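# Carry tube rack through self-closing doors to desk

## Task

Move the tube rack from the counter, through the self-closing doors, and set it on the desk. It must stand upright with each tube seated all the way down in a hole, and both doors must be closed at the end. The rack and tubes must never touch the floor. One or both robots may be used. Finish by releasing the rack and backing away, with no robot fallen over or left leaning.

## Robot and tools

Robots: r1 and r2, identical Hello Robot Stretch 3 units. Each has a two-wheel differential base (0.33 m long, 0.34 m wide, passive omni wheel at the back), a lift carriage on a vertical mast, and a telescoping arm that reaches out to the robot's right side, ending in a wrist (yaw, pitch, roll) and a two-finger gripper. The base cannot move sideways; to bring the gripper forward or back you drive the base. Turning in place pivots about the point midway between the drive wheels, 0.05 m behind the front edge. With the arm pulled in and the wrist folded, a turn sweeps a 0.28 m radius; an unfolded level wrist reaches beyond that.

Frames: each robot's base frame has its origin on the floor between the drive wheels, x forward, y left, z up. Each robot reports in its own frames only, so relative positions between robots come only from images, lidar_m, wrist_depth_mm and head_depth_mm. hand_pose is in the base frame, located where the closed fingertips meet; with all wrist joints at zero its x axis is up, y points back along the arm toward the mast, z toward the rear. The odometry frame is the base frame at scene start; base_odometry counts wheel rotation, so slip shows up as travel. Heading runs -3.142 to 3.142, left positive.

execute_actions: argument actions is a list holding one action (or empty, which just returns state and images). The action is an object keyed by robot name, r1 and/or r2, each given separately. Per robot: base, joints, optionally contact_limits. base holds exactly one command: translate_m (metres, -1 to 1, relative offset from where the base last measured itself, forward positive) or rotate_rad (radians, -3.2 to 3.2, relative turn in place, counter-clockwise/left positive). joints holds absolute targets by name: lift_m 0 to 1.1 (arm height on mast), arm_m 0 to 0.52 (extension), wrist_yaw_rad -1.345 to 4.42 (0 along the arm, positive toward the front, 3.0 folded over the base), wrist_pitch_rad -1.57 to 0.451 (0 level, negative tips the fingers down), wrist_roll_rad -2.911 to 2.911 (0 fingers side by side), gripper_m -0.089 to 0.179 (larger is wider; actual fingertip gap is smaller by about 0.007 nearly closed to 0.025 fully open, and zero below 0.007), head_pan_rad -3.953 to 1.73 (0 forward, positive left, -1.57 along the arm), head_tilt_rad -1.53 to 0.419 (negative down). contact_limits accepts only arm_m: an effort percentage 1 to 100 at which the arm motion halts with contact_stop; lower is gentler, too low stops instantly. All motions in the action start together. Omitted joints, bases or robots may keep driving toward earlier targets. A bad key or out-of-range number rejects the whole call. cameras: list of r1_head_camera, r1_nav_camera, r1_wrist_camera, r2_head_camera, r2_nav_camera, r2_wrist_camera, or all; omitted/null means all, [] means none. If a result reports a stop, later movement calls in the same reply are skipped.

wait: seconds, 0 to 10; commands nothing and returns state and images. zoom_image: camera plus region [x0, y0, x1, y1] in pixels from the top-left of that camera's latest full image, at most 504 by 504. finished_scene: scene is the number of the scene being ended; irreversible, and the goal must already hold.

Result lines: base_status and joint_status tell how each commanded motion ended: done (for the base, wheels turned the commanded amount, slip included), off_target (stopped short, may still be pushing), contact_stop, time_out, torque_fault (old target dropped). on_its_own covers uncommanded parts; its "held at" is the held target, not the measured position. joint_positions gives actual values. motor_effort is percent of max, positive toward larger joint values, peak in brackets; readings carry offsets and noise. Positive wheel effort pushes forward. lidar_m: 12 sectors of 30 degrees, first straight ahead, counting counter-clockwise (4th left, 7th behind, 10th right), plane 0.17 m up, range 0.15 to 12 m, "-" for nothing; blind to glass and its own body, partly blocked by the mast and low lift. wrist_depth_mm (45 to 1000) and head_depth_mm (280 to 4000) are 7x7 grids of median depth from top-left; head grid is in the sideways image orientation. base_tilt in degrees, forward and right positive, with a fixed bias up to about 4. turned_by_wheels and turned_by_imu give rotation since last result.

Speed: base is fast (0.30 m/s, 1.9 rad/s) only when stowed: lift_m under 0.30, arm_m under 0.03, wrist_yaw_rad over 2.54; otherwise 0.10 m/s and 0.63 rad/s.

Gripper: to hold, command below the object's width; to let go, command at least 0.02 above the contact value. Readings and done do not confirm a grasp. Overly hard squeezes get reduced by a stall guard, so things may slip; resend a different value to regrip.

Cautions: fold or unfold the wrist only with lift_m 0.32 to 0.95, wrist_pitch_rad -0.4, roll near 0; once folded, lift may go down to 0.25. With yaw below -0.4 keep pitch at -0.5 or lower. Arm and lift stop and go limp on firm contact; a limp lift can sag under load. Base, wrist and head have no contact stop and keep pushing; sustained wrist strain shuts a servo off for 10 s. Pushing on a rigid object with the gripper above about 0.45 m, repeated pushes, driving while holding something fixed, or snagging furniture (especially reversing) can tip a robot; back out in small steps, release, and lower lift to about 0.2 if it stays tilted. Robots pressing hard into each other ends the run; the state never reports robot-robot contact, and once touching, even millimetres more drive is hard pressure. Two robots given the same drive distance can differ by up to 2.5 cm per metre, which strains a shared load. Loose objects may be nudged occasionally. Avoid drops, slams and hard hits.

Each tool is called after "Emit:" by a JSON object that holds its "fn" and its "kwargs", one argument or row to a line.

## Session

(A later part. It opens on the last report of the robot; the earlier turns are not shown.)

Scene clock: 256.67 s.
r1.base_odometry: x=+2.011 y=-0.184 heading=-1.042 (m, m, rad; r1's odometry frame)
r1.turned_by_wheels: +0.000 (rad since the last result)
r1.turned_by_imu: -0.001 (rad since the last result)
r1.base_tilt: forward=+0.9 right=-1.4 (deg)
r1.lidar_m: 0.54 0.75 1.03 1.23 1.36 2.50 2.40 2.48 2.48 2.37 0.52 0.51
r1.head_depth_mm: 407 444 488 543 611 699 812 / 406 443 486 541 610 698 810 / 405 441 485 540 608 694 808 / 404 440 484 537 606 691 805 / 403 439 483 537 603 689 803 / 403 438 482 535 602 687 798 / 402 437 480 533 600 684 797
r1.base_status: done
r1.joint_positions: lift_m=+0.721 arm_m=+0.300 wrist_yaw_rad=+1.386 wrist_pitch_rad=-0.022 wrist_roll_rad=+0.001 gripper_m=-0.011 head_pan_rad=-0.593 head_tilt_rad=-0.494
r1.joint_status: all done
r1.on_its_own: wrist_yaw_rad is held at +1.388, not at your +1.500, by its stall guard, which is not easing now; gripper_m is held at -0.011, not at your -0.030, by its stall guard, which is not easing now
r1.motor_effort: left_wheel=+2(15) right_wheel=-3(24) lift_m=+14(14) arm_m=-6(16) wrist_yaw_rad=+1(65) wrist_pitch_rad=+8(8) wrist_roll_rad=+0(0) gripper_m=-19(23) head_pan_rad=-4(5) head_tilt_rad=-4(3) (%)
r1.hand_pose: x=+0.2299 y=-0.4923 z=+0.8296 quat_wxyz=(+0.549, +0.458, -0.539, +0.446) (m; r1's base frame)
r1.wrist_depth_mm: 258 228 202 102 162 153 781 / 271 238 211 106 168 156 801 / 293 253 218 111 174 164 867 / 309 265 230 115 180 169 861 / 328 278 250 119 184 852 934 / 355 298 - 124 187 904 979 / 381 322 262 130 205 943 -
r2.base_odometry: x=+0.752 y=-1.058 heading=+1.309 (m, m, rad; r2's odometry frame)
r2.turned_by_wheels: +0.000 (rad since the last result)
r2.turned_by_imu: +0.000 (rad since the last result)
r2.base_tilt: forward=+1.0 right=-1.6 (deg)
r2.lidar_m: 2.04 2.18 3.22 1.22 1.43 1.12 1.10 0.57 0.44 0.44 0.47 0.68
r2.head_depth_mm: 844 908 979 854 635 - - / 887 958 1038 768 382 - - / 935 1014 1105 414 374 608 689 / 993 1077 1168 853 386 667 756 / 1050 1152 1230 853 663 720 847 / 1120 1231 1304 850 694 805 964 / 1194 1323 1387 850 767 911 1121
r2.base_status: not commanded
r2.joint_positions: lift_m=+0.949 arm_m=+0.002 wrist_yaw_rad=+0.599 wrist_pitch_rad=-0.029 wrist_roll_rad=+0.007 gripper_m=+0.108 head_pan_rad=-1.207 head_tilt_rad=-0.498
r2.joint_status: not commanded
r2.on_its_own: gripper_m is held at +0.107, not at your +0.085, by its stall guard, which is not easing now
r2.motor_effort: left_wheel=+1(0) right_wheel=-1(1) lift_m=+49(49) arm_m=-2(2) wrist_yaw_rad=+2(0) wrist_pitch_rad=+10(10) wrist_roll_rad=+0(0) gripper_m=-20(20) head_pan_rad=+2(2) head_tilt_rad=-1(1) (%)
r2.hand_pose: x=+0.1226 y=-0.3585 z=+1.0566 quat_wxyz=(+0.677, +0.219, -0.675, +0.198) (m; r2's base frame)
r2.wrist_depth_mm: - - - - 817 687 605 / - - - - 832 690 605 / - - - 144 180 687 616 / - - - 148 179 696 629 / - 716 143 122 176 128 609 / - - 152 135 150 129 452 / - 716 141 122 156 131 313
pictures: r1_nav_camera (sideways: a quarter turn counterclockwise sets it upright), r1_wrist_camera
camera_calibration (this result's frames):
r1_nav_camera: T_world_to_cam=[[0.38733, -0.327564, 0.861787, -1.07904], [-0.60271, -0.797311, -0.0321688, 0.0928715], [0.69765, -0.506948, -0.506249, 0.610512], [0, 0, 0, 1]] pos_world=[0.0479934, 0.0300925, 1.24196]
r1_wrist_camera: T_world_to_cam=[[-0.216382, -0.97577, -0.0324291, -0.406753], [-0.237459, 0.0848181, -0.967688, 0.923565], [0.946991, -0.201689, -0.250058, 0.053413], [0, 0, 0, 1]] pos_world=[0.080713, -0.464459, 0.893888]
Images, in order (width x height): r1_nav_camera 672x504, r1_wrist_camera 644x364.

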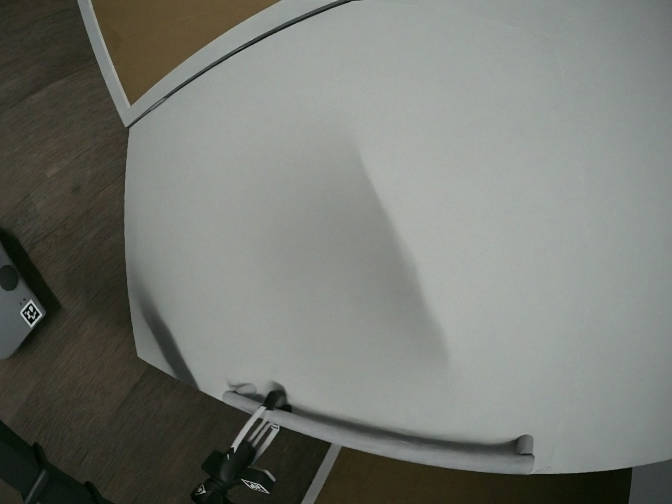

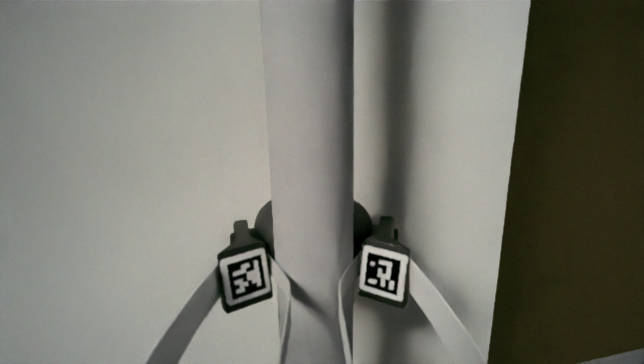

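Emit:
{"fn": "execute_actions", "kwargs": {
  "actions": [
    {"r1":{"base":{"translate_m":-0.09},"joints":{"arm_m":0.14,"wrist_yaw_rad":1.2}}}
  ],
  "cameras": []
}}

Emit:
{"fn": "execute_actions", "kwargs": {
  "actions": [
    {"r1":{"base":{"translate_m":-0.06},"joints":{"arm_m":0.01,"wrist_yaw_rad":1.15}}}
  ],
  "cameras": ["r1_wrist_camera","r1_nav_camera"]
}}

Scene clock: 263.10 s.
r1.base_odometry: x=+1.966 y=-0.106 heading=-1.042 (m, m, rad; r1's odometry frame)
r1.turned_by_wheels: -0.001 (rad since the last result)
r1.turned_by_imu: -0.003 (rad since the last result)
r1.base_tilt: forward=+0.8 right=-1.3 (deg)
r1.lidar_m: 0.54 0.84 1.15 1.21 1.83 2.41 2.31 2.39 2.48 2.38 0.46 0.46
r1.head_depth_mm: 356 387 424 469 526 596 689 / 361 393 430 478 537 610 708 / 366 398 438 486 547 626 727 / 371 404 446 496 558 640 749 / 376 411 453 505 571 656 772 / 382 417 461 515 583 674 792 / 387 424 469 525 597 690 815
r1.base_status: done
r1.joint_positions: lift_m=+0.721 arm_m=+0.141 wrist_yaw_rad=+1.152 wrist_pitch_rad=-0.021 wrist_roll_rad=+0.001 gripper_m=-0.010 head_pan_rad=-0.593 head_tilt_rad=-0.494
r1.joint_status: wrist_yaw_rad off_target (ended at +1.152, target +1.200); the others done
r1.on_its_own: gripper_m is held at -0.011, not at your -0.030, by its stall guard, which is not easing now; wrist_yaw_rad is at rest, and its effort (+38) is outside its rest range (-12 to +12)
r1.motor_effort: left_wheel=-6(23) right_wheel=+11(40) lift_m=+14(15) arm_m=-12(12) wrist_yaw_rad=+38(79) wrist_pitch_rad=+8(8) wrist_roll_rad=+0(1) gripper_m=-21(27) head_pan_rad=-4(5) head_tilt_rad=-4(4) (%)
r1.hand_pose: x=+0.2122 y=-0.3896 z=+0.8297 quat_wxyz=(+0.597, +0.392, -0.589, +0.379) (m; r1's base frame)
r1.wrist_depth_mm: 240 217 196 102 163 155 - / 251 227 205 105 170 163 - / 263 239 213 110 175 168 - / 281 250 223 114 181 - - / 299 261 236 119 185 - - / 321 278 249 123 189 - - / 341 299 255 130 205 - -
r2.base_odometry: x=+0.752 y=-1.058 heading=+1.309 (m, m, rad; r2's odometry frame)
r2.turned_by_wheels: +0.000 (rad since the last result)
r2.turned_by_imu: +0.000 (rad since the last result)
r2.base_tilt: forward=+1.1 right=-1.7 (deg)
r2.lidar_m: 2.04 2.18 3.21 1.20 1.43 1.12 1.10 0.57 0.44 0.44 0.46 0.68
r2.head_depth_mm: 843 909 979 854 636 - - / 888 960 1039 768 381 - - / 936 1012 1107 414 375 609 689 / 991 1077 1165 854 386 667 756 / 1053 1152 1227 850 661 723 846 / 1118 1232 1307 851 693 805 966 / 1197 1320 1385 850 766 909 1119
r2.base_status: not commanded
r2.joint_positions: lift_m=+0.949 arm_m=+0.002 wrist_yaw_rad=+0.599 wrist_pitch_rad=-0.029 wrist_roll_rad=+0.007 gripper_m=+0.108 head_pan_rad=-1.207 head_tilt_rad=-0.498
r2.joint_status: not commanded
r2.on_its_own: gripper_m is held at +0.107, not at your +0.085, by its stall guard, which is not easing now
r2.motor_effort: left_wheel=+0(1) right_wheel=-1(1) lift_m=+49(49) arm_m=-3(2) wrist_yaw_rad=+1(0) wrist_pitch_rad=+9(10) wrist_roll_rad=+0(0) gripper_m=-20(20) head_pan_rad=+3(3) head_tilt_rad=-1(1) (%)
r2.hand_pose: x=+0.1226 y=-0.3585 z=+1.0566 quat_wxyz=(+0.677, +0.219, -0.675, +0.198) (m; r2's base frame)
r2.wrist_depth_mm: - - - - 831 694 599 / - - - - 844 697 604 / - - - 144 179 681 614 / - - - 148 179 702 622 / - 717 143 122 177 128 607 / - - 152 135 150 129 448 / - 711 140 122 156 131 314
pictures: none
No camera images: the call's "cameras" was empty. Leave "cameras" out to get every camera's image.

Scene clock: 265.40 s.
r1.base_odometry: x=+1.935 y=-0.054 heading=-1.043 (m, m, rad; r1's odometry frame)
r1.turned_by_wheels: -0.001 (rad since the last result)
r1.turned_by_imu: -0.002 (rad since the last result)
r1.base_tilt: forward=+0.8 right=-1.4 (deg)
r1.lidar_m: 0.50 0.91 1.24 1.20 1.83 2.35 2.26 2.33 2.47 2.38 0.39 0.39
r1.head_depth_mm: 292 317 347 382 426 468 431 / 300 326 358 396 443 504 588 / 308 336 369 410 461 527 613 / 317 346 382 426 481 552 649 / 326 357 395 442 504 581 687 / 336 369 409 461 526 611 732 / 346 382 425 480 552 648 783
r1.base_status: done
r1.joint_positions: lift_m=+0.721 arm_m=+0.011 wrist_yaw_rad=+1.044 wrist_pitch_rad=-0.022 wrist_roll_rad=+0.003 gripper_m=-0.010 head_pan_rad=-0.593 head_tilt_rad=-0.494
r1.joint_status: wrist_yaw_rad off_target (ended at +1.044, target +1.150); the others done
r1.on_its_own: gripper_m is held at -0.011, not at your -0.030, by its stall guard, which is not easing now; right_wheel is at rest, and its effort (+23) is outside its rest range (-18 to +18); arm_m is at rest, and its effort (-15) is outside its rest range (-14 to +14); wrist_yaw_rad is at rest, and its effort (+87) is outside its rest range (-12 to +12)
r1.motor_effort: left_wheel=-10(11) right_wheel=+23(22) lift_m=+14(15) arm_m=-15(16) wrist_yaw_rad=+87(87) wrist_pitch_rad=+8(8) wrist_roll_rad=-1(1) gripper_m=-27(27) head_pan_rad=-5(5) head_tilt_rad=-4(4) (%)
r1.hand_pose: x=+0.1996 y=-0.2845 z=+0.8295 quat_wxyz=(+0.616, +0.360, -0.610, +0.345) (m; r1's base frame)
r1.wrist_depth_mm: 253 227 201 102 163 153 - / 268 236 210 105 170 159 - / 282 249 218 109 176 165 - / 299 261 228 114 183 171 - / 321 275 244 118 184 178 - / 348 289 260 123 201 - - / 368 312 260 130 204 - -
r2.base_odometry: x=+0.752 y=-1.058 heading=+1.309 (m, m, rad; r2's odometry frame)
r2.turned_by_wheels: +0.000 (rad since the last result)
r2.turned_by_imu: +0.000 (rad since the last result)
r2.base_tilt: forward=+0.9 right=-1.7 (deg)
r2.lidar_m: 2.04 2.17 3.21 1.19 1.44 1.12 1.10 0.58 0.44 0.44 0.46 0.68
r2.head_depth_mm: 847 909 981 857 635 - - / 889 955 1036 766 381 - - / 937 1014 1102 413 375 608 688 / 990 1073 1165 852 386 667 756 / 1048 1151 1230 851 662 722 847 / 1119 1232 1301 851 692 805 964 / 1191 1323 1382 851 767 909 1122
r2.base_status: not commanded
r2.joint_positions: lift_m=+0.949 arm_m=+0.002 wrist_yaw_rad=+0.599 wrist_pitch_rad=-0.029 wrist_roll_rad=+0.007 gripper_m=+0.108 head_pan_rad=-1.207 head_tilt_rad=-0.498
r2.joint_status: not commanded
r2.on_its_own: gripper_m is held at +0.107, not at your +0.085, by its stall guard, which is not easing now
r2.motor_effort: left_wheel=+0(0) right_wheel=+0(1) lift_m=+49(49) arm_m=-2(3) wrist_yaw_rad=+2(1) wrist_pitch_rad=+9(10) wrist_roll_rad=+0(0) gripper_m=-20(21) head_pan_rad=+2(3) head_tilt_rad=-1(1) (%)
r2.hand_pose: x=+0.1226 y=-0.3585 z=+1.0566 quat_wxyz=(+0.677, +0.219, -0.675, +0.198) (m; r2's base frame)
r2.wrist_depth_mm: - - - - 823 690 589 / - - - - 843 688 598 / - - - 144 179 687 622 / - - - 148 179 700 625 / - 725 143 122 177 128 608 / - - 152 135 150 129 448 / - 717 140 122 156 131 314
pictures: r1_nav_camera (sideways: a quarter turn counterclockwise sets it upright), r1_wrist_camera
camera_calibration (this result's frames):
r1_nav_camera: T_world_to_cam=[[0.387331, -0.327564, 0.861787, -1.07903], [-0.60271, -0.797312, -0.0321687, 0.0928714], [0.69765, -0.506947, -0.50625, 0.610514], [0, 0, 0, 1]] pos_world=[0.0479934, 0.0300926, 1.24196]
r1_wrist_camera: T_world_to_cam=[[-0.531061, -0.84662, -0.0347567, -0.109006], [-0.194401, 0.161662, -0.967509, 0.911749], [0.824732, -0.50705, -0.250436, 0.0618813], [0, 0, 0, 1]] pos_world=[0.0683205, -0.208304, 0.893834]
Images, in order (width x height): r1_nav_camera 672x504, r1_wrist_camera 644x364.

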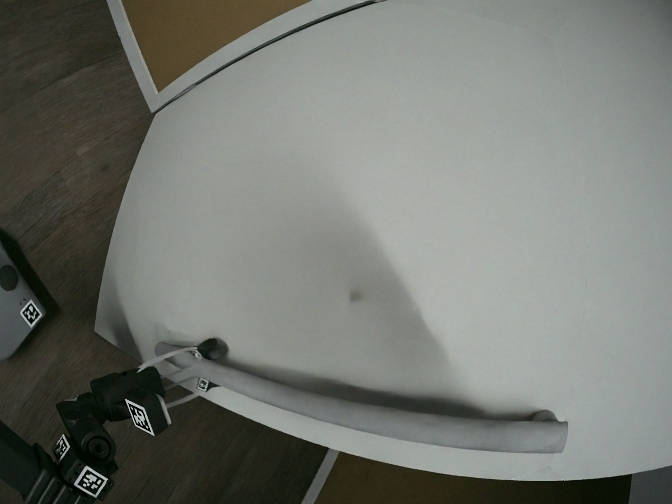

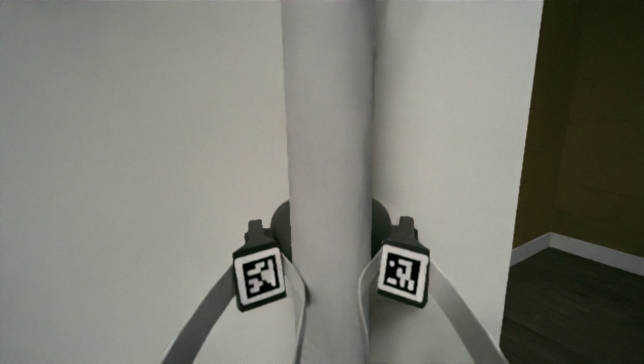

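Emit:
{"fn": "execute_actions", "kwargs": {
  "actions": [
    {"r1":{"joints":{"wrist_yaw_rad":0.98}},"r2":{"base":{"translate_m":0.65},"joints":{"wrist_yaw_rad":1.57,"head_pan_rad":0,"head_tilt_rad":-0.4}}}
  ],
  "cameras": []
}}

Emit:
{"fn": "execute_actions", "kwargs": {
  "actions": [
    {"r2":{"base":{"rotate_rad":1.571}}}
  ],
  "cameras": ["r2_nav_camera"]
}}

Emit:
{"fn": "execute_actions", "kwargs": {
  "actions": [
    {"r2":{"base":{"translate_m":1.0}}}
  ],
  "cameras": []
}}

Emit:
{"fn": "execute_actions", "kwargs": {
  "actions": [
    {"r2":{"base":{"translate_m":1.0},"joints":{"head_pan_rad":1.0}}}
  ],
  "cameras": ["r2_nav_camera","r2_wrist_camera"]
}}

Scene clock: 284.27 s.
r1.base_odometry: x=+1.935 y=-0.054 heading=-1.042 (m, m, rad; r1's odometry frame)
r1.turned_by_wheels: +0.001 (rad since the last result)
r1.turned_by_imu: -0.001 (rad since the last result)
r1.base_tilt: forward=+0.8 right=-1.6 (deg)
r1.lidar_m: 0.50 0.92 1.23 1.77 1.83 2.35 2.25 2.33 2.47 2.38 0.39 0.39
r1.head_depth_mm: 293 317 347 383 427 473 434 / 301 326 358 396 443 504 590 / 309 336 370 411 462 528 613 / 318 347 382 427 482 553 650 / 327 358 396 443 503 583 690 / 337 370 411 462 527 614 731 / 347 382 426 482 553 650 783
r1.base_status: not commanded
r1.joint_positions: lift_m=+0.721 arm_m=+0.010 wrist_yaw_rad=+0.986 wrist_pitch_rad=-0.022 wrist_roll_rad=+0.003 gripper_m=-0.010 head_pan_rad=-0.593 head_tilt_rad=-0.494
r1.joint_status: all done
r1.on_its_own: gripper_m is held at -0.011, not at your -0.030, by its stall guard, which is not easing now
r1.motor_effort: left_wheel=+0(0) right_wheel=-2(1) lift_m=+14(14) arm_m=-7(7) wrist_yaw_rad=-4(5) wrist_pitch_rad=+9(8) wrist_roll_rad=-1(1) gripper_m=-18(18) head_pan_rad=-4(5) head_tilt_rad=-3(4) (%)
r1.hand_pose: x=+0.1917 y=-0.2967 z=+0.8294 quat_wxyz=(+0.626, +0.342, -0.620, +0.327) (m; r1's base frame)
r1.wrist_depth_mm: 232 214 193 102 163 157 - / 247 223 201 105 169 - - / 259 235 210 109 174 - - / 272 245 220 114 181 - - / 291 258 236 118 185 - - / 311 274 242 123 191 - - / 330 297 251 130 206 - -
r2.base_odometry: x=+0.920 y=-0.430 heading=+1.309 (m, m, rad; r2's odometry frame)
r2.turned_by_wheels: +0.000 (rad since the last result)
r2.turned_by_imu: +0.002 (rad since the last result)
r2.base_tilt: forward=+1.0 right=-1.7 (deg)
r2.lidar_m: 1.40 1.49 2.20 3.65 1.94 1.77 1.74 0.65 0.50 0.49 0.53 1.42
r2.head_depth_mm: 1137 1215 1303 1399 1534 1634 - / 1150 1231 1321 1432 1560 1663 1425 / 1173 1250 1354 1462 1593 1678 1383 / 1187 1274 1372 1487 1627 1714 1381 / 1206 1300 1399 1511 1666 1728 1374 / 1225 1319 1426 1552 1696 1731 1383 / 1240 1342 1445 1580 1736 1724 1380
r2.base_status: done
r2.joint_positions: lift_m=+0.949 arm_m=+0.002 wrist_yaw_rad=+1.567 wrist_pitch_rad=-0.029 wrist_roll_rad=+0.007 gripper_m=+0.108 head_pan_rad=-0.007 head_tilt_rad=-0.408
r2.joint_status: all done
r2.on_its_own: gripper_m is held at +0.107, not at your +0.085, by its stall guard, which is not easing now
r2.motor_effort: left_wheel=+0(4) right_wheel=-1(4) lift_m=+49(49) arm_m=-3(3) wrist_yaw_rad=+2(4) wrist_pitch_rad=+10(9) wrist_roll_rad=+0(0) gripper_m=-20(20) head_pan_rad=+3(33) head_tilt_rad=+3(12) (%)
r2.hand_pose: x=+0.2341 y=-0.1485 z=+1.0566 quat_wxyz=(+0.507, +0.508, -0.495, +0.490) (m; r2's base frame)
r2.wrist_depth_mm: - - - - - - - / - - - - - - - / - - - 121 178 - - / - - - 147 179 - - / - - 143 121 177 128 - / - - 152 135 150 129 462 / - - 141 122 156 131 477
pictures: none
No camera images: the call's "cameras" was empty. Leave "cameras" out to get every camera's image.

Scene clock: 287.70 s.
r1.base_odometry: x=+1.935 y=-0.054 heading=-1.042 (m, m, rad; r1's odometry frame)
r1.turned_by_wheels: +0.000 (rad since the last result)
r1.turned_by_imu: -0.001 (rad since the last result)
r1.base_tilt: forward=+0.8 right=-1.4 (deg)
r1.lidar_m: 0.50 0.92 1.24 1.78 1.83 2.35 2.25 2.33 2.48 2.38 0.39 0.39
r1.head_depth_mm: 293 318 347 383 427 473 434 / 300 327 357 396 444 503 590 / 309 336 370 411 462 528 614 / 317 347 382 426 482 553 649 / 327 358 396 444 503 583 690 / 337 370 410 462 528 614 734 / 347 383 426 482 553 649 784
r1.base_status: not commanded
r1.joint_positions: lift_m=+0.721 arm_m=+0.010 wrist_yaw_rad=+0.986 wrist_pitch_rad=-0.022 wrist_roll_rad=+0.003 gripper_m=-0.010 head_pan_rad=-0.593 head_tilt_rad=-0.494
r1.joint_status: not commanded
r1.on_its_own: gripper_m is held at -0.011, not at your -0.030, by its stall guard, which is not easing now
r1.motor_effort: left_wheel=+0(0) right_wheel=-1(2) lift_m=+15(15) arm_m=-7(7) wrist_yaw_rad=-5(5) wrist_pitch_rad=+8(8) wrist_roll_rad=-1(1) gripper_m=-18(19) head_pan_rad=-4(5) head_tilt_rad=-3(4) (%)
r1.hand_pose: x=+0.1917 y=-0.2967 z=+0.8294 quat_wxyz=(+0.626, +0.342, -0.620, +0.327) (m; r1's base frame)
r1.wrist_depth_mm: 235 213 193 102 163 156 - / 245 224 202 106 168 - - / 259 234 211 110 175 - - / 273 247 219 114 180 - - / 290 258 234 118 187 - - / 311 274 242 123 190 - - / 330 293 255 130 205 - -
r2.base_odometry: x=+0.920 y=-0.430 heading=+2.880 (m, m, rad; r2's odometry frame)
r2.turned_by_wheels: +1.571 (rad since the last result)
r2.turned_by_imu: +1.549 (rad since the last result)
r2.base_tilt: forward=+0.9 right=-1.7 (deg)
r2.lidar_m: 3.64 1.37 1.77 1.74 0.64 0.50 0.49 0.53 1.42 1.40 1.50 2.20
r2.head_depth_mm: 3066 3288 3535 3539 2332 1734 - / 3113 3335 3590 3563 2326 1736 1426 / 3189 3392 3716 3543 2328 1730 1384 / 3216 3449 3741 3520 2321 1725 1382 / 3284 3507 3767 3545 2303 1727 1378 / 3306 3565 3856 3505 2315 1672 1373 / 3284 3511 3578 3270 2108 1556 1378
r2.base_status: done
r2.joint_positions: lift_m=+0.949 arm_m=+0.002 wrist_yaw_rad=+1.568 wrist_pitch_rad=-0.029 wrist_roll_rad=+0.007 gripper_m=+0.108 head_pan_rad=-0.007 head_tilt_rad=-0.408
r2.joint_status: not commanded
r2.on_its_own: gripper_m is held at +0.107, not at your +0.085, by its stall guard, which is not easing now
r2.motor_effort: left_wheel=-2(5) right_wheel=+2(6) lift_m=+49(49) arm_m=-2(2) wrist_yaw_rad=+3(3) wrist_pitch_rad=+10(10) wrist_roll_rad=+0(0) gripper_m=-20(20) head_pan_rad=+2(2) head_tilt_rad=+3(3) (%)
r2.hand_pose: x=+0.2341 y=-0.1483 z=+1.0566 quat_wxyz=(+0.507, +0.508, -0.495, +0.490) (m; r2's base frame)
r2.wrist_depth_mm: - - - - - - - / - - - - - - - / - - - 123 179 - - / - - - 147 179 - - / - - 143 121 177 128 - / - - 152 135 150 129 - / - - 141 122 156 131 -
pictures: r2_nav_camera (sideways: a quarter turn counterclockwise sets it upright)
camera_calibration (this result's frames):
r2_nav_camera: T_world_to_cam=[[0.386939, 0.00590044, 0.922086, -1.16535], [-0.00990344, -0.999895, 0.0105542, 0.0439871], [0.922052, -0.0132156, -0.38684, 0.457267], [0, 0, 0, 1]] pos_world=[0.0297316, 0.0569017, 1.25098]
Images, in order (width x height): r2_nav_camera 672x504.

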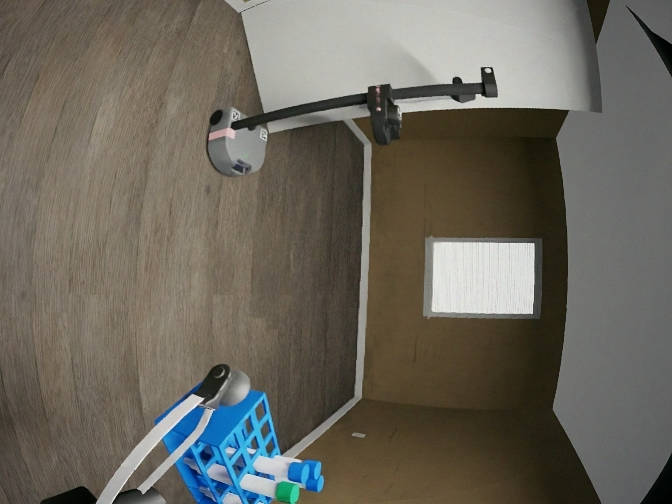

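Scene clock: 298.63 s.
r1.base_odometry: x=+1.935 y=-0.054 heading=-1.042 (m, m, rad; r1's odometry frame)
r1.turned_by_wheels: +0.000 (rad since the last result)
r1.turned_by_imu: -0.002 (rad since the last result)
r1.base_tilt: forward=+0.7 right=-1.5 (deg)
r1.lidar_m: 0.50 0.91 1.24 1.77 1.83 0.71 2.25 2.33 2.47 2.37 0.39 0.40
r1.head_depth_mm: 293 317 347 383 426 473 434 / 301 327 358 396 444 504 588 / 308 337 370 411 462 527 613 / 317 347 383 427 482 553 649 / 327 358 396 443 505 582 691 / 337 369 411 462 527 615 734 / 347 382 427 481 553 649 783
r1.base_status: not commanded
r1.joint_positions: lift_m=+0.721 arm_m=+0.010 wrist_yaw_rad=+0.986 wrist_pitch_rad=-0.022 wrist_roll_rad=+0.003 gripper_m=-0.010 head_pan_rad=-0.593 head_tilt_rad=-0.494
r1.joint_status: not commanded
r1.on_its_own: gripper_m is held at -0.011, not at your -0.030, by its stall guard, which is not easing now
r1.motor_effort: left_wheel=+0(0) right_wheel=-1(2) lift_m=+14(14) arm_m=-7(7) wrist_yaw_rad=-4(5) wrist_pitch_rad=+8(8) wrist_roll_rad=-1(1) gripper_m=-19(18) head_pan_rad=-4(4) head_tilt_rad=-4(4) (%)
r1.hand_pose: x=+0.1917 y=-0.2967 z=+0.8294 quat_wxyz=(+0.626, +0.342, -0.620, +0.327) (m; r1's base frame)
r1.wrist_depth_mm: 234 214 194 102 163 156 - / 245 224 201 106 169 - - / 258 232 209 109 175 - - / 277 246 220 114 181 - - / 292 257 234 118 187 - - / 311 274 239 123 190 - - / 334 294 253 130 205 - -
r2.base_odometry: x=-0.046 y=-0.172 heading=+2.880 (m, m, rad; r2's odometry frame)
r2.turned_by_wheels: +0.000 (rad since the last result)
r2.turned_by_imu: +0.004 (rad since the last result)
r2.base_tilt: forward=+1.0 right=-1.7 (deg)
r2.lidar_m: 2.67 2.13 0.69 1.52 1.77 1.50 1.48 1.59 1.52 1.49 1.60 2.38
r2.head_depth_mm: 2214 2364 2542 2749 2350 1746 - / 2242 2416 2563 2798 2311 1735 1422 / 2279 2450 2614 2861 2324 1731 1378 / 2316 2488 2703 2922 2320 1730 1383 / 2356 2552 2731 2957 2321 1736 1379 / 2421 2588 2782 2991 2328 1727 1382 / 2444 2646 2843 3048 2313 1725 1372
r2.base_status: done
r2.joint_positions: lift_m=+0.949 arm_m=+0.002 wrist_yaw_rad=+1.568 wrist_pitch_rad=-0.029 wrist_roll_rad=+0.007 gripper_m=+0.108 head_pan_rad=-0.007 head_tilt_rad=-0.408
r2.joint_status: not commanded
r2.on_its_own: gripper_m is held at +0.107, not at your +0.085, by its stall guard, which is not easing now
r2.motor_effort: left_wheel=-2(3) right_wheel=+2(6) lift_m=+49(49) arm_m=-2(2) wrist_yaw_rad=+2(2) wrist_pitch_rad=+10(10) wrist_roll_rad=+0(0) gripper_m=-20(20) head_pan_rad=+3(3) head_tilt_rad=+3(2) (%)
r2.hand_pose: x=+0.2341 y=-0.1483 z=+1.0566 quat_wxyz=(+0.507, +0.508, -0.495, +0.490) (m; r2's base frame)
r2.wrist_depth_mm: - - - - - - - / - - - - - - - / - - - 123 181 - - / - - - 147 179 - - / - - 143 121 177 128 - / - - 153 135 150 129 - / - - 141 122 156 131 -
pictures: none
No camera images: the call's "cameras" was empty. Leave "cameras" out to get every camera's image.

Scene clock: 309.60 s.
r1.base_odometry: x=+1.935 y=-0.054 heading=-1.042 (m, m, rad; r1's odometry frame)
r1.turned_by_wheels: +0.000 (rad since the last result)
r1.turned_by_imu: -0.003 (rad since the last result)
r1.base_tilt: forward=+0.8 right=-1.5 (deg)
r1.lidar_m: 0.50 0.91 1.24 1.77 1.84 2.35 2.26 2.33 0.79 2.37 0.39 0.39
r1.head_depth_mm: 293 318 347 382 427 473 434 / 301 327 358 396 444 504 588 / 309 337 370 410 462 528 614 / 317 347 382 426 481 553 650 / 327 358 396 444 504 583 689 / 337 370 410 462 527 614 732 / 347 382 427 481 553 649 784
r1.base_status: not commanded
r1.joint_positions: lift_m=+0.721 arm_m=+0.010 wrist_yaw_rad=+0.986 wrist_pitch_rad=-0.022 wrist_roll_rad=+0.003 gripper_m=-0.010 head_pan_rad=-0.593 head_tilt_rad=-0.494
r1.joint_status: not commanded
r1.on_its_own: gripper_m is held at -0.011, not at your -0.030, by its stall guard, which is not easing now
r1.motor_effort: left_wheel=+0(0) right_wheel=-1(2) lift_m=+15(14) arm_m=-7(7) wrist_yaw_rad=-5(5) wrist_pitch_rad=+8(8) wrist_roll_rad=-1(1) gripper_m=-18(18) head_pan_rad=-4(5) head_tilt_rad=-3(4) (%)
r1.hand_pose: x=+0.1917 y=-0.2967 z=+0.8294 quat_wxyz=(+0.626, +0.342, -0.620, +0.327) (m; r1's base frame)
r1.wrist_depth_mm: 235 214 194 102 163 156 - / 246 224 201 106 169 - - / 259 234 211 109 174 - - / 273 246 218 114 182 - - / 291 257 234 118 186 - - / 310 275 241 123 189 - - / 332 294 252 129 207 - -
r2.base_odometry: x=-1.012 y=+0.087 heading=+2.880 (m, m, rad; r2's odometry frame)
r2.turned_by_wheels: +0.000 (rad since the last result)
r2.turned_by_imu: +0.004 (rad since the last result)
r2.base_tilt: forward=+1.0 right=-1.6 (deg)
r2.lidar_m: 1.68 1.80 1.57 0.87 0.86 1.00 2.47 2.06 1.62 1.60 1.71 1.71
r2.head_depth_mm: 1650 1787 1951 2150 2253 1740 1384 / 1570 1695 1844 2017 2152 1743 1388 / 1500 1610 1739 1891 2072 1731 1383 / 1433 1536 1653 1788 1963 1727 1387 / 1368 1466 1571 1702 1857 1728 1381 / 1317 1402 1502 1616 1755 1726 1380 / 1259 1338 1431 1557 1728 1729 1383
r2.base_status: done
r2.joint_positions: lift_m=+0.949 arm_m=+0.002 wrist_yaw_rad=+1.568 wrist_pitch_rad=-0.029 wrist_roll_rad=+0.007 gripper_m=+0.108 head_pan_rad=+0.993 head_tilt_rad=-0.408
r2.joint_status: all done
r2.on_its_own: gripper_m is held at +0.107, not at your +0.085, by its stall guard, which is not easing now
r2.motor_effort: left_wheel=-2(2) right_wheel=+3(7) lift_m=+49(49) arm_m=-3(3) wrist_yaw_rad=+2(2) wrist_pitch_rad=+10(10) wrist_roll_rad=+0(0) gripper_m=-21(20) head_pan_rad=+2(30) head_tilt_rad=+2(3) (%)
r2.hand_pose: x=+0.2341 y=-0.1483 z=+1.0566 quat_wxyz=(+0.507, +0.508, -0.495, +0.490) (m; r2's base frame)
r2.wrist_depth_mm: - - - - - - - / - - - - - - - / - - - 123 182 - - / - - - 147 179 - - / - - 142 121 177 127 - / - - 153 135 150 129 - / - - 141 122 156 131 -
pictures: r2_nav_camera (sideways: a quarter turn counterclockwise sets it upright), r2_wrist_camera
camera_calibration (this result's frames):
r2_nav_camera: T_world_to_cam=[[0.204134, 0.328746, 0.922093, -1.16424], [0.83596, -0.548689, 0.0105541, 0.0388274], [0.509412, 0.768678, -0.386825, 0.459764], [0, 0, 0, 1]] pos_world=[-0.0290057, 0.0506347, 1.25098]
r2_wrist_camera: T_world_to_cam=[[0.0478933, -0.998851, -0.00183129, -0.152952], [-0.204116, -0.00799228, -0.978914, 1.1115], [0.977775, 0.0472572, -0.204264, 0.153524], [0, 0, 0, 1]] pos_world=[0.0840885, -0.151148, 1.11915]
Images, in order (width x height): r2_nav_camera 672x504, r2_wrist_camera 644x364.

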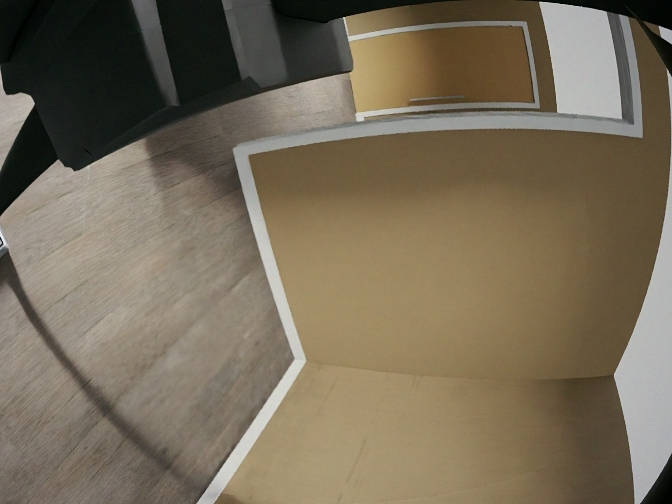

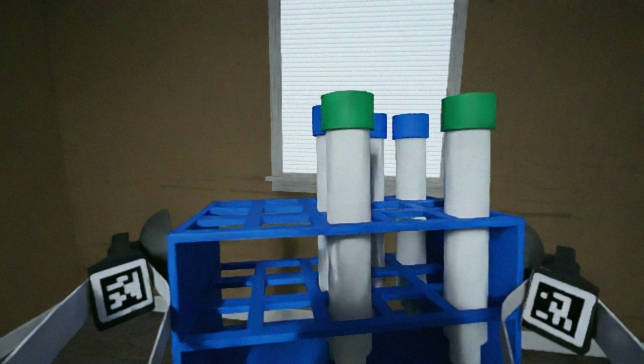

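Emit:
{"fn": "execute_actions", "kwargs": {
  "actions": [
    {"r2":{"base":{"rotate_rad":1.6},"joints":{"head_pan_rad":0,"head_tilt_rad":-0.2}}}
  ],
  "cameras": ["r2_nav_camera","r2_head_camera"]
}}

Scene clock: 317.57 s.
r1.base_odometry: x=+1.935 y=-0.054 heading=-1.042 (m, m, rad; r1's odometry frame)
r1.turned_by_wheels: +0.000 (rad since the last result)
r1.turned_by_imu: -0.001 (rad since the last result)
r1.base_tilt: forward=+0.7 right=-1.5 (deg)
r1.lidar_m: 0.50 0.92 1.24 1.78 1.83 2.34 2.26 0.92 0.92 2.38 0.39 0.39
r1.head_depth_mm: 293 318 347 383 427 473 434 / 301 327 358 396 444 504 588 / 309 336 369 411 462 527 614 / 317 347 382 426 482 553 650 / 327 358 396 443 503 582 688 / 336 370 410 462 527 615 733 / 347 382 426 482 553 651 784
r1.base_status: not commanded
r1.joint_positions: lift_m=+0.721 arm_m=+0.010 wrist_yaw_rad=+0.986 wrist_pitch_rad=-0.022 wrist_roll_rad=+0.003 gripper_m=-0.010 head_pan_rad=-0.593 head_tilt_rad=-0.494
r1.joint_status: not commanded
r1.on_its_own: gripper_m is held at -0.011, not at your -0.030, by its stall guard, which is not easing now
r1.motor_effort: left_wheel=+0(0) right_wheel=-2(1) lift_m=+14(14) arm_m=-7(7) wrist_yaw_rad=-5(5) wrist_pitch_rad=+8(9) wrist_roll_rad=-1(1) gripper_m=-18(18) head_pan_rad=-4(5) head_tilt_rad=-4(3) (%)
r1.hand_pose: x=+0.1917 y=-0.2967 z=+0.8294 quat_wxyz=(+0.626, +0.342, -0.620, +0.327) (m; r1's base frame)
r1.wrist_depth_mm: 234 213 194 102 163 156 - / 247 223 201 105 169 - - / 261 233 210 109 174 - - / 274 247 221 114 181 - - / 294 260 234 118 185 - - / 309 273 241 123 191 - - / 330 296 253 130 206 - -
r2.base_odometry: x=-1.012 y=+0.087 heading=-1.803 (m, m, rad; r2's odometry frame)
r2.turned_by_wheels: +1.600 (rad since the last result)
r2.turned_by_imu: +1.578 (rad since the last result)
r2.base_tilt: forward=+1.0 right=-1.6 (deg)
r2.lidar_m: 0.86 0.93 1.00 2.47 2.01 1.61 1.60 1.73 1.70 1.68 1.82 1.56
r2.head_depth_mm: 1318 1359 1413 1464 1515 1576 1614 / 2533 3582 3742 3848 1564 1623 1639 / 2691 3705 3823 3990 3472 2252 1667 / 2704 3783 3896 - 3429 2237 1660 / 2565 3839 - - 3143 2121 1601 / 808 855 840 867 921 943 1200 / 1489 1543 1613 1681 1749 1830 1655
r2.base_status: done
r2.joint_positions: lift_m=+0.949 arm_m=+0.002 wrist_yaw_rad=+1.568 wrist_pitch_rad=-0.029 wrist_roll_rad=+0.007 gripper_m=+0.108 head_pan_rad=+0.007 head_tilt_rad=-0.211
r2.joint_status: all done
r2.on_its_own: gripper_m is held at +0.107, not at your +0.085, by its stall guard, which is not easing now
r2.motor_effort: left_wheel=-2(5) right_wheel=+2(7) lift_m=+49(49) arm_m=-3(3) wrist_yaw_rad=+2(2) wrist_pitch_rad=+10(10) wrist_roll_rad=+0(0) gripper_m=-20(20) head_pan_rad=-2(31) head_tilt_rad=+4(17) (%)
r2.hand_pose: x=+0.2341 y=-0.1483 z=+1.0566 quat_wxyz=(+0.507, +0.508, -0.495, +0.490) (m; r2's base frame)
r2.wrist_depth_mm: - - - - - - - / - - - - - - - / - - - 123 179 - - / - - - 147 179 - - / 670 - 143 121 177 128 - / - - 152 135 150 129 - / - - 141 122 156 131 -
pictures: r2_head_camera (sideways: a quarter turn clockwise sets it upright), r2_nav_camera (sideways: a quarter turn counterclockwise sets it upright)
camera_calibration (this result's frames):
r2_head_camera: T_world_to_cam=[[-0.158832, -0.0265583, -0.986948, 1.30537], [-0.0680322, 0.997556, -0.0158952, 0.0264463], [0.984959, 0.0646197, -0.16025, 0.163464], [0, 0, 0, 1]] pos_world=[0.0481269, -0.00227645, 1.31494]
r2_nav_camera: T_world_to_cam=[[0.198488, 0.0100438, 0.980052, -1.23991], [0.00225678, -0.99995, 0.00979065, 0.0449043], [0.980101, 0.000268436, -0.1985, 0.21179], [0, 0, 0, 1]] pos_world=[0.0384299, 0.0572986, 1.25678]
Images, in order (width x height): r2_head_camera 896x504, r2_nav_camera 672x504.

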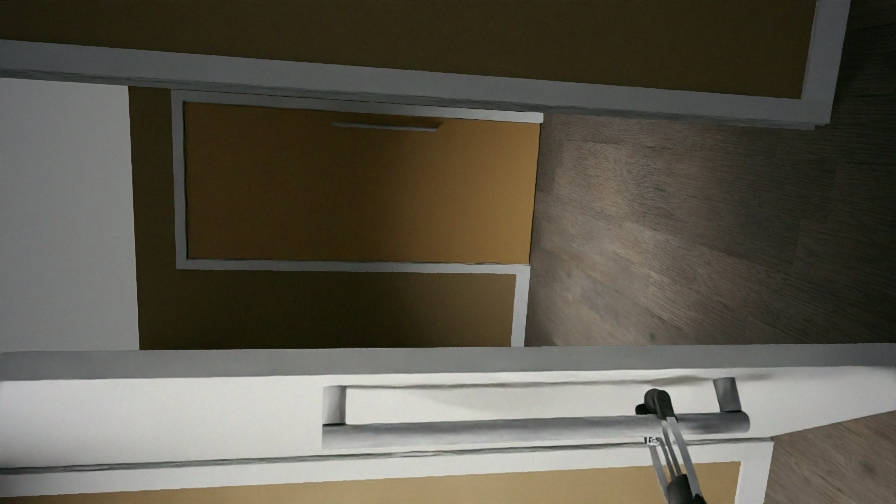

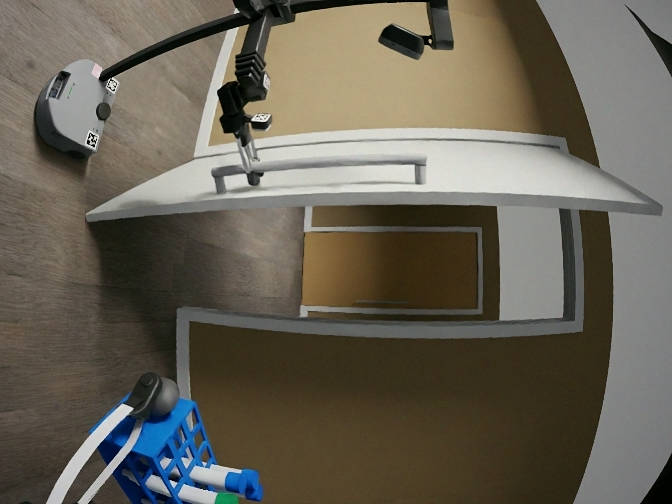

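Emit:
{"fn": "execute_actions", "kwargs": {
  "actions": [
    {"r2":{"base":{"rotate_rad":-1.0}}}
  ],
  "cameras": []
}}

Emit:
{"fn": "execute_actions", "kwargs": {
  "actions": [
    {"r2":{"base":{"translate_m":0.5}}}
  ],
  "cameras": []
}}

Emit:
{"fn": "execute_actions", "kwargs": {
  "actions": [
    {"r2":{"base":{"rotate_rad":1.33},"joints":{"head_tilt_rad":-0.6}}}
  ],
  "cameras": []
}}

Emit:
{"fn": "execute_actions", "kwargs": {
  "actions": [
    {"r2":{"base":{"translate_m":0.6}}}
  ],
  "cameras": ["r2_nav_camera"]
}}

Scene clock: 330.20 s.
r1.base_odometry: x=+1.935 y=-0.054 heading=-1.042 (m, m, rad; r1's odometry frame)
r1.turned_by_wheels: +0.000 (rad since the last result)
r1.turned_by_imu: -0.001 (rad since the last result)
r1.base_tilt: forward=+0.8 right=-1.5 (deg)
r1.lidar_m: 0.50 0.91 1.24 1.78 1.83 2.35 2.25 0.80 0.81 2.37 0.39 0.39
r1.head_depth_mm: 293 317 347 382 426 472 433 / 301 327 358 396 443 503 588 / 308 336 370 410 462 528 614 / 317 347 383 426 482 553 650 / 327 358 396 443 505 582 689 / 336 370 410 462 528 614 736 / 347 383 426 481 554 650 784
r1.base_status: not commanded
r1.joint_positions: lift_m=+0.721 arm_m=+0.010 wrist_yaw_rad=+0.986 wrist_pitch_rad=-0.022 wrist_roll_rad=+0.003 gripper_m=-0.010 head_pan_rad=-0.593 head_tilt_rad=-0.494
r1.joint_status: not commanded
r1.on_its_own: gripper_m is held at -0.011, not at your -0.030, by its stall guard, which is not easing now
r1.motor_effort: left_wheel=+0(0) right_wheel=-2(2) lift_m=+15(14) arm_m=-7(7) wrist_yaw_rad=-5(5) wrist_pitch_rad=+8(8) wrist_roll_rad=-1(1) gripper_m=-18(19) head_pan_rad=-5(5) head_tilt_rad=-4(3) (%)
r1.hand_pose: x=+0.1917 y=-0.2967 z=+0.8294 quat_wxyz=(+0.626, +0.342, -0.620, +0.327) (m; r1's base frame)
r1.wrist_depth_mm: 235 215 193 101 162 156 - / 246 223 202 106 169 - - / 260 235 211 110 175 - - / 274 245 220 114 181 - - / 292 258 233 117 185 - - / 311 274 240 123 190 - - / 329 294 251 130 206 - -
r2.base_odometry: x=-1.012 y=+0.087 heading=-2.803 (m, m, rad; r2's odometry frame)
r2.turned_by_wheels: -1.000 (rad since the last result)
r2.turned_by_imu: -0.987 (rad since the last result)
r2.base_tilt: forward=+1.0 right=-1.7 (deg)
r2.lidar_m: 1.86 1.55 0.86 0.93 1.02 2.47 1.95 1.60 1.60 1.77 1.68 1.68
r2.head_depth_mm: 1619 1663 1716 1752 1795 1848 1676 / 1760 1819 1865 1917 1965 2009 1671 / 1928 1993 2049 2113 2199 2158 1663 / 1986 2068 2156 2242 2327 2244 1662 / 1788 1852 1926 2008 2081 2101 1654 / 1621 1683 1742 1804 1867 1929 1650 / 1501 1543 1586 1647 1697 1756 1652
r2.base_status: done
r2.joint_positions: lift_m=+0.949 arm_m=+0.002 wrist_yaw_rad=+1.568 wrist_pitch_rad=-0.029 wrist_roll_rad=+0.007 gripper_m=+0.108 head_pan_rad=+0.007 head_tilt_rad=-0.211
r2.joint_status: not commanded
r2.on_its_own: gripper_m is held at +0.107, not at your +0.085, by its stall guard, which is not easing now
r2.motor_effort: left_wheel=+2(5) right_wheel=-3(6) lift_m=+49(49) arm_m=-2(2) wrist_yaw_rad=+2(2) wrist_pitch_rad=+9(10) wrist_roll_rad=+0(0) gripper_m=-20(21) head_pan_rad=-1(3) head_tilt_rad=+3(4) (%)
r2.hand_pose: x=+0.2341 y=-0.1483 z=+1.0566 quat_wxyz=(+0.507, +0.508, -0.495, +0.490) (m; r2's base frame)
r2.wrist_depth_mm: - - - - - - - / - - - - - - - / - - - 144 179 - - / - - - 148 179 - - / - - 143 121 177 128 - / - - 152 135 150 129 - / - - 140 122 156 131 -
pictures: none
No camera images: the call's "cameras" was empty. Leave "cameras" out to get every camera's image.

Scene clock: 336.17 s.
r1.base_odometry: x=+1.935 y=-0.054 heading=-1.042 (m, m, rad; r1's odometry frame)
r1.turned_by_wheels: +0.000 (rad since the last result)
r1.turned_by_imu: -0.001 (rad since the last result)
r1.base_tilt: forward=+1.0 right=-1.4 (deg)
r1.lidar_m: 0.50 0.91 1.24 1.77 1.83 2.35 2.26 2.32 0.96 0.97 0.39 0.39
r1.head_depth_mm: 293 317 347 383 427 473 434 / 301 327 358 396 443 503 588 / 309 337 370 411 462 527 614 / 318 347 382 427 483 553 649 / 327 358 397 443 504 581 689 / 336 370 411 462 527 613 733 / 347 382 426 482 553 649 783
r1.base_status: not commanded
r1.joint_positions: lift_m=+0.721 arm_m=+0.010 wrist_yaw_rad=+0.986 wrist_pitch_rad=-0.022 wrist_roll_rad=+0.003 gripper_m=-0.010 head_pan_rad=-0.593 head_tilt_rad=-0.494
r1.joint_status: not commanded
r1.on_its_own: gripper_m is held at -0.011, not at your -0.030, by its stall guard, which is not easing now
r1.motor_effort: left_wheel=+0(0) right_wheel=-1(2) lift_m=+14(14) arm_m=-7(7) wrist_yaw_rad=-5(5) wrist_pitch_rad=+8(8) wrist_roll_rad=-1(1) gripper_m=-18(18) head_pan_rad=-5(4) head_tilt_rad=-3(4) (%)
r1.hand_pose: x=+0.1917 y=-0.2967 z=+0.8294 quat_wxyz=(+0.626, +0.342, -0.620, +0.327) (m; r1's base frame)
r1.wrist_depth_mm: 234 214 194 101 164 156 - / 245 223 203 105 168 - - / 258 235 210 109 173 - - / 271 246 219 113 181 - - / 292 257 234 118 186 - - / 313 272 240 123 192 - - / 331 295 252 130 206 - -
r2.base_odometry: x=-1.484 y=-0.079 heading=-2.803 (m, m, rad; r2's odometry frame)
r2.turned_by_wheels: +0.000 (rad since the last result)
r2.turned_by_imu: +0.002 (rad since the last result)
r2.base_tilt: forward=+0.9 right=-1.8 (deg)
r2.lidar_m: 1.44 1.23 1.22 0.84 1.22 2.85 2.34 1.93 1.92 1.58 1.31 1.30
r2.head_depth_mm: 1250 1280 1317 1346 1392 1422 1461 / 1356 1394 1434 1474 1519 1569 1571 / 1482 1531 1581 1629 1680 1746 1666 / 1553 1609 1673 1736 1805 1884 1657 / 1404 1458 1503 1568 1627 1703 1660 / 1273 1315 1364 1412 1464 1518 1538 / 1172 1209 1248 1286 1334 1375 1431
r2.base_status: done
r2.joint_positions: lift_m=+0.949 arm_m=+0.002 wrist_yaw_rad=+1.568 wrist_pitch_rad=-0.029 wrist_roll_rad=+0.007 gripper_m=+0.108 head_pan_rad=+0.007 head_tilt_rad=-0.211
r2.joint_status: not commanded
r2.on_its_own: gripper_m is held at +0.107, not at your +0.085, by its stall guard, which is not easing now
r2.motor_effort: left_wheel=+1(5) right_wheel=-2(4) lift_m=+49(49) arm_m=-2(2) wrist_yaw_rad=+1(3) wrist_pitch_rad=+10(10) wrist_roll_rad=+0(0) gripper_m=-20(20) head_pan_rad=-3(2) head_tilt_rad=+4(4) (%)
r2.hand_pose: x=+0.2341 y=-0.1483 z=+1.0566 quat_wxyz=(+0.507, +0.508, -0.495, +0.490) (m; r2's base frame)
r2.wrist_depth_mm: 944 - - - - 988 851 / 983 - - - - 976 836 / 974 - - 124 179 971 866 / 997 - - 148 179 963 883 / - - 142 121 177 128 889 / - - 153 135 150 129 887 / - - 141 122 156 131 947
pictures: none
No camera images: the call's "cameras" was empty. Leave "cameras" out to get every camera's image.

Scene clock: 339.27 s.
r1.base_odometry: x=+1.935 y=-0.054 heading=-1.042 (m, m, rad; r1's odometry frame)
r1.turned_by_wheels: +0.000 (rad since the last result)
r1.turned_by_imu: -0.001 (rad since the last result)
r1.base_tilt: forward=+0.8 right=-1.5 (deg)
r1.lidar_m: 0.50 0.91 1.23 1.77 1.83 2.35 2.25 2.33 1.07 1.11 0.39 0.40
r1.head_depth_mm: 293 317 347 383 426 473 435 / 301 326 358 396 443 504 588 / 309 337 370 411 462 528 615 / 317 347 382 426 482 555 650 / 327 358 396 443 504 581 689 / 336 370 410 462 528 614 733 / 347 383 426 482 553 650 785
r1.base_status: not commanded
r1.joint_positions: lift_m=+0.721 arm_m=+0.010 wrist_yaw_rad=+0.986 wrist_pitch_rad=-0.022 wrist_roll_rad=+0.003 gripper_m=-0.010 head_pan_rad=-0.593 head_tilt_rad=-0.494
r1.joint_status: not commanded
r1.on_its_own: gripper_m is held at -0.011, not at your -0.030, by its stall guard, which is not easing now
r1.motor_effort: left_wheel=+0(0) right_wheel=-1(1) lift_m=+14(14) arm_m=-7(7) wrist_yaw_rad=-5(5) wrist_pitch_rad=+8(8) wrist_roll_rad=-1(1) gripper_m=-18(18) head_pan_rad=-5(5) head_tilt_rad=-4(3) (%)
r1.hand_pose: x=+0.1917 y=-0.2967 z=+0.8294 quat_wxyz=(+0.626, +0.342, -0.620, +0.327) (m; r1's base frame)
r1.wrist_depth_mm: 235 213 193 102 164 156 - / 246 223 202 105 169 - - / 259 235 211 109 175 - - / 274 245 219 114 181 - - / 293 258 235 118 185 - - / 311 272 244 123 191 - - / 331 296 254 129 207 - -
r2.base_odometry: x=-1.484 y=-0.079 heading=-1.473 (m, m, rad; r2's odometry frame)
r2.turned_by_wheels: +1.330 (rad since the last result)
r2.turned_by_imu: +1.312 (rad since the last result)
r2.base_tilt: forward=+1.1 right=-1.6 (deg)
r2.lidar_m: 1.24 0.84 1.10 2.90 2.03 1.92 1.96 1.37 1.30 1.33 1.29 1.22
r2.head_depth_mm: 2902 1103 1194 1324 1457 - 1197 / 3201 3505 3610 2326 1645 1429 1231 / 3362 3678 3617 2444 1834 1467 1229 / 3040 3394 3431 2439 1835 1476 1224 / 2598 2823 3037 2441 1840 1476 1233 / 2263 1686 1696 1625 1537 1395 1230 / 1055 1019 983 953 1094 1432 1227
r2.base_status: done
r2.joint_positions: lift_m=+0.949 arm_m=+0.002 wrist_yaw_rad=+1.568 wrist_pitch_rad=-0.029 wrist_roll_rad=+0.007 gripper_m=+0.108 head_pan_rad=+0.007 head_tilt_rad=-0.592
r2.joint_status: all done
r2.on_its_own: gripper_m is held at +0.107, not at your +0.085, by its stall guard, which is not easing now
r2.motor_effort: left_wheel=-1(4) right_wheel=+2(6) lift_m=+49(49) arm_m=-2(3) wrist_yaw_rad=+2(2) wrist_pitch_rad=+10(10) wrist_roll_rad=+0(0) gripper_m=-20(20) head_pan_rad=-2(2) head_tilt_rad=-3(22) (%)
r2.hand_pose: x=+0.2341 y=-0.1483 z=+1.0566 quat_wxyz=(+0.507, +0.508, -0.495, +0.490) (m; r2's base frame)
r2.wrist_depth_mm: 697 956 - - - 908 807 / 705 947 - - - 912 834 / - 935 - 122 179 890 823 / - 938 - 147 179 911 853 / - 789 143 121 177 128 873 / - - 153 135 150 129 864 / - 843 140 122 156 131 913
pictures: none
No camera images: the call's "cameras" was empty. Leave "cameras" out to get every camera's image.

Scene clock: 346.20 s.
r1.base_odometry: x=+1.935 y=-0.054 heading=-1.042 (m, m, rad; r1's odometry frame)
r1.turned_by_wheels: +0.000 (rad since the last result)
r1.turned_by_imu: -0.002 (rad since the last result)
r1.base_tilt: forward=+1.0 right=-1.5 (deg)
r1.lidar_m: 0.50 0.91 1.24 1.78 1.83 2.34 2.25 2.33 2.48 0.70 0.39 0.39
r1.head_depth_mm: 293 318 347 383 427 473 434 / 301 326 358 396 444 505 588 / 309 336 370 411 462 527 614 / 318 347 382 426 481 553 650 / 326 357 396 443 504 584 689 / 337 370 410 462 527 613 734 / 347 383 427 482 553 649 783
r1.base_status: not commanded
r1.joint_positions: lift_m=+0.721 arm_m=+0.010 wrist_yaw_rad=+0.986 wrist_pitch_rad=-0.022 wrist_roll_rad=+0.003 gripper_m=-0.010 head_pan_rad=-0.593 head_tilt_rad=-0.494
r1.joint_status: not commanded
r1.on_its_own: gripper_m is held at -0.011, not at your -0.030, by its stall guard, which is not easing now
r1.motor_effort: left_wheel=+0(0) right_wheel=-1(1) lift_m=+15(14) arm_m=-7(7) wrist_yaw_rad=-5(4) wrist_pitch_rad=+8(8) wrist_roll_rad=-1(1) gripper_m=-18(17) head_pan_rad=-5(5) head_tilt_rad=-4(4) (%)
r1.hand_pose: x=+0.1917 y=-0.2967 z=+0.8294 quat_wxyz=(+0.626, +0.342, -0.620, +0.327) (m; r1's base frame)
r1.wrist_depth_mm: 235 213 194 102 163 156 - / 246 223 201 106 169 - - / 261 233 210 109 174 - - / 276 245 219 114 181 - - / 291 256 235 118 187 - - / 309 271 243 123 191 - - / 334 294 253 129 208 - -
r2.base_odometry: x=-1.425 y=-0.676 heading=-1.473 (m, m, rad; r2's odometry frame)
r2.turned_by_wheels: +0.000 (rad since the last result)
r2.turned_by_imu: +0.002 (rad since the last result)
r2.base_tilt: forward=+0.9 right=-1.7 (deg)
r2.lidar_m: 2.33 0.59 0.40 0.80 2.59 2.45 2.35 1.65 1.57 1.03 0.73 0.68
r2.head_depth_mm: 2579 2767 3035 2430 1834 - 1085 / 2692 2959 3156 2424 1839 1431 1226 / 2883 3137 3393 2424 1846 1468 1228 / 2567 2847 3114 2448 1837 1467 1230 / 2202 2402 2631 2418 1835 1467 1226 / 1929 2068 2253 2323 1772 1470 1226 / 1710 1811 1232 1258 1223 1189 1149
r2.base_status: done
r2.joint_positions: lift_m=+0.949 arm_m=+0.002 wrist_yaw_rad=+1.568 wrist_pitch_rad=-0.029 wrist_roll_rad=+0.007 gripper_m=+0.108 head_pan_rad=+0.007 head_tilt_rad=-0.592
r2.joint_status: not commanded
r2.on_its_own: gripper_m is held at +0.107, not at your +0.085, by its stall guard, which is not easing now
r2.motor_effort: left_wheel=-2(3) right_wheel=+2(6) lift_m=+49(49) arm_m=-3(2) wrist_yaw_rad=+2(1) wrist_pitch_rad=+10(10) wrist_roll_rad=+0(0) gripper_m=-20(20) head_pan_rad=-2(3) head_tilt_rad=-3(3) (%)
r2.hand_pose: x=+0.2341 y=-0.1483 z=+1.0566 quat_wxyz=(+0.507, +0.508, -0.495, +0.490) (m; r2's base frame)
r2.wrist_depth_mm: 723 - - - 511 454 407 / 713 - - - 515 461 416 / 715 - - 122 179 456 424 / 711 - - 147 179 472 435 / 706 938 143 121 177 128 441 / 689 - 153 135 151 129 441 / 749 - 141 122 156 131 462
pictures: r2_nav_camera (sideways: a quarter turn counterclockwise sets it upright)
camera_calibration (this result's frames):
r2_nav_camera: T_world_to_cam=[[0.549157, 0.0123735, 0.835627, -1.05357], [0.00594815, -0.999923, 0.0108974, 0.0434462], [0.835698, -0.00101392, -0.549188, 0.66904], [0, 0, 0, 1]] pos_world=[0.0192006, 0.0571576, 1.24735]
Images, in order (width x height): r2_nav_camera 672x504.

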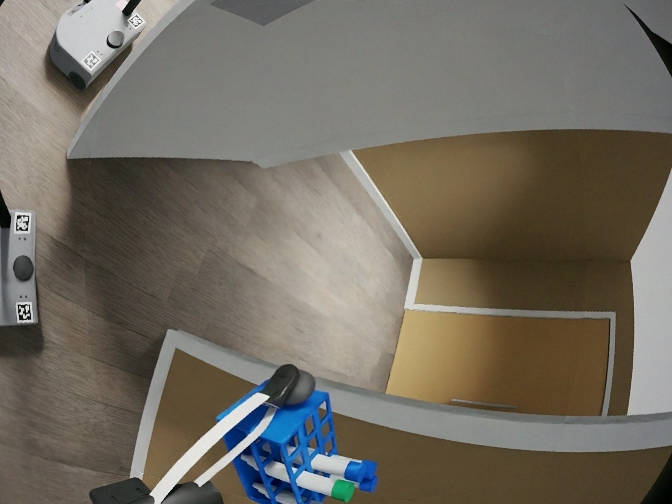

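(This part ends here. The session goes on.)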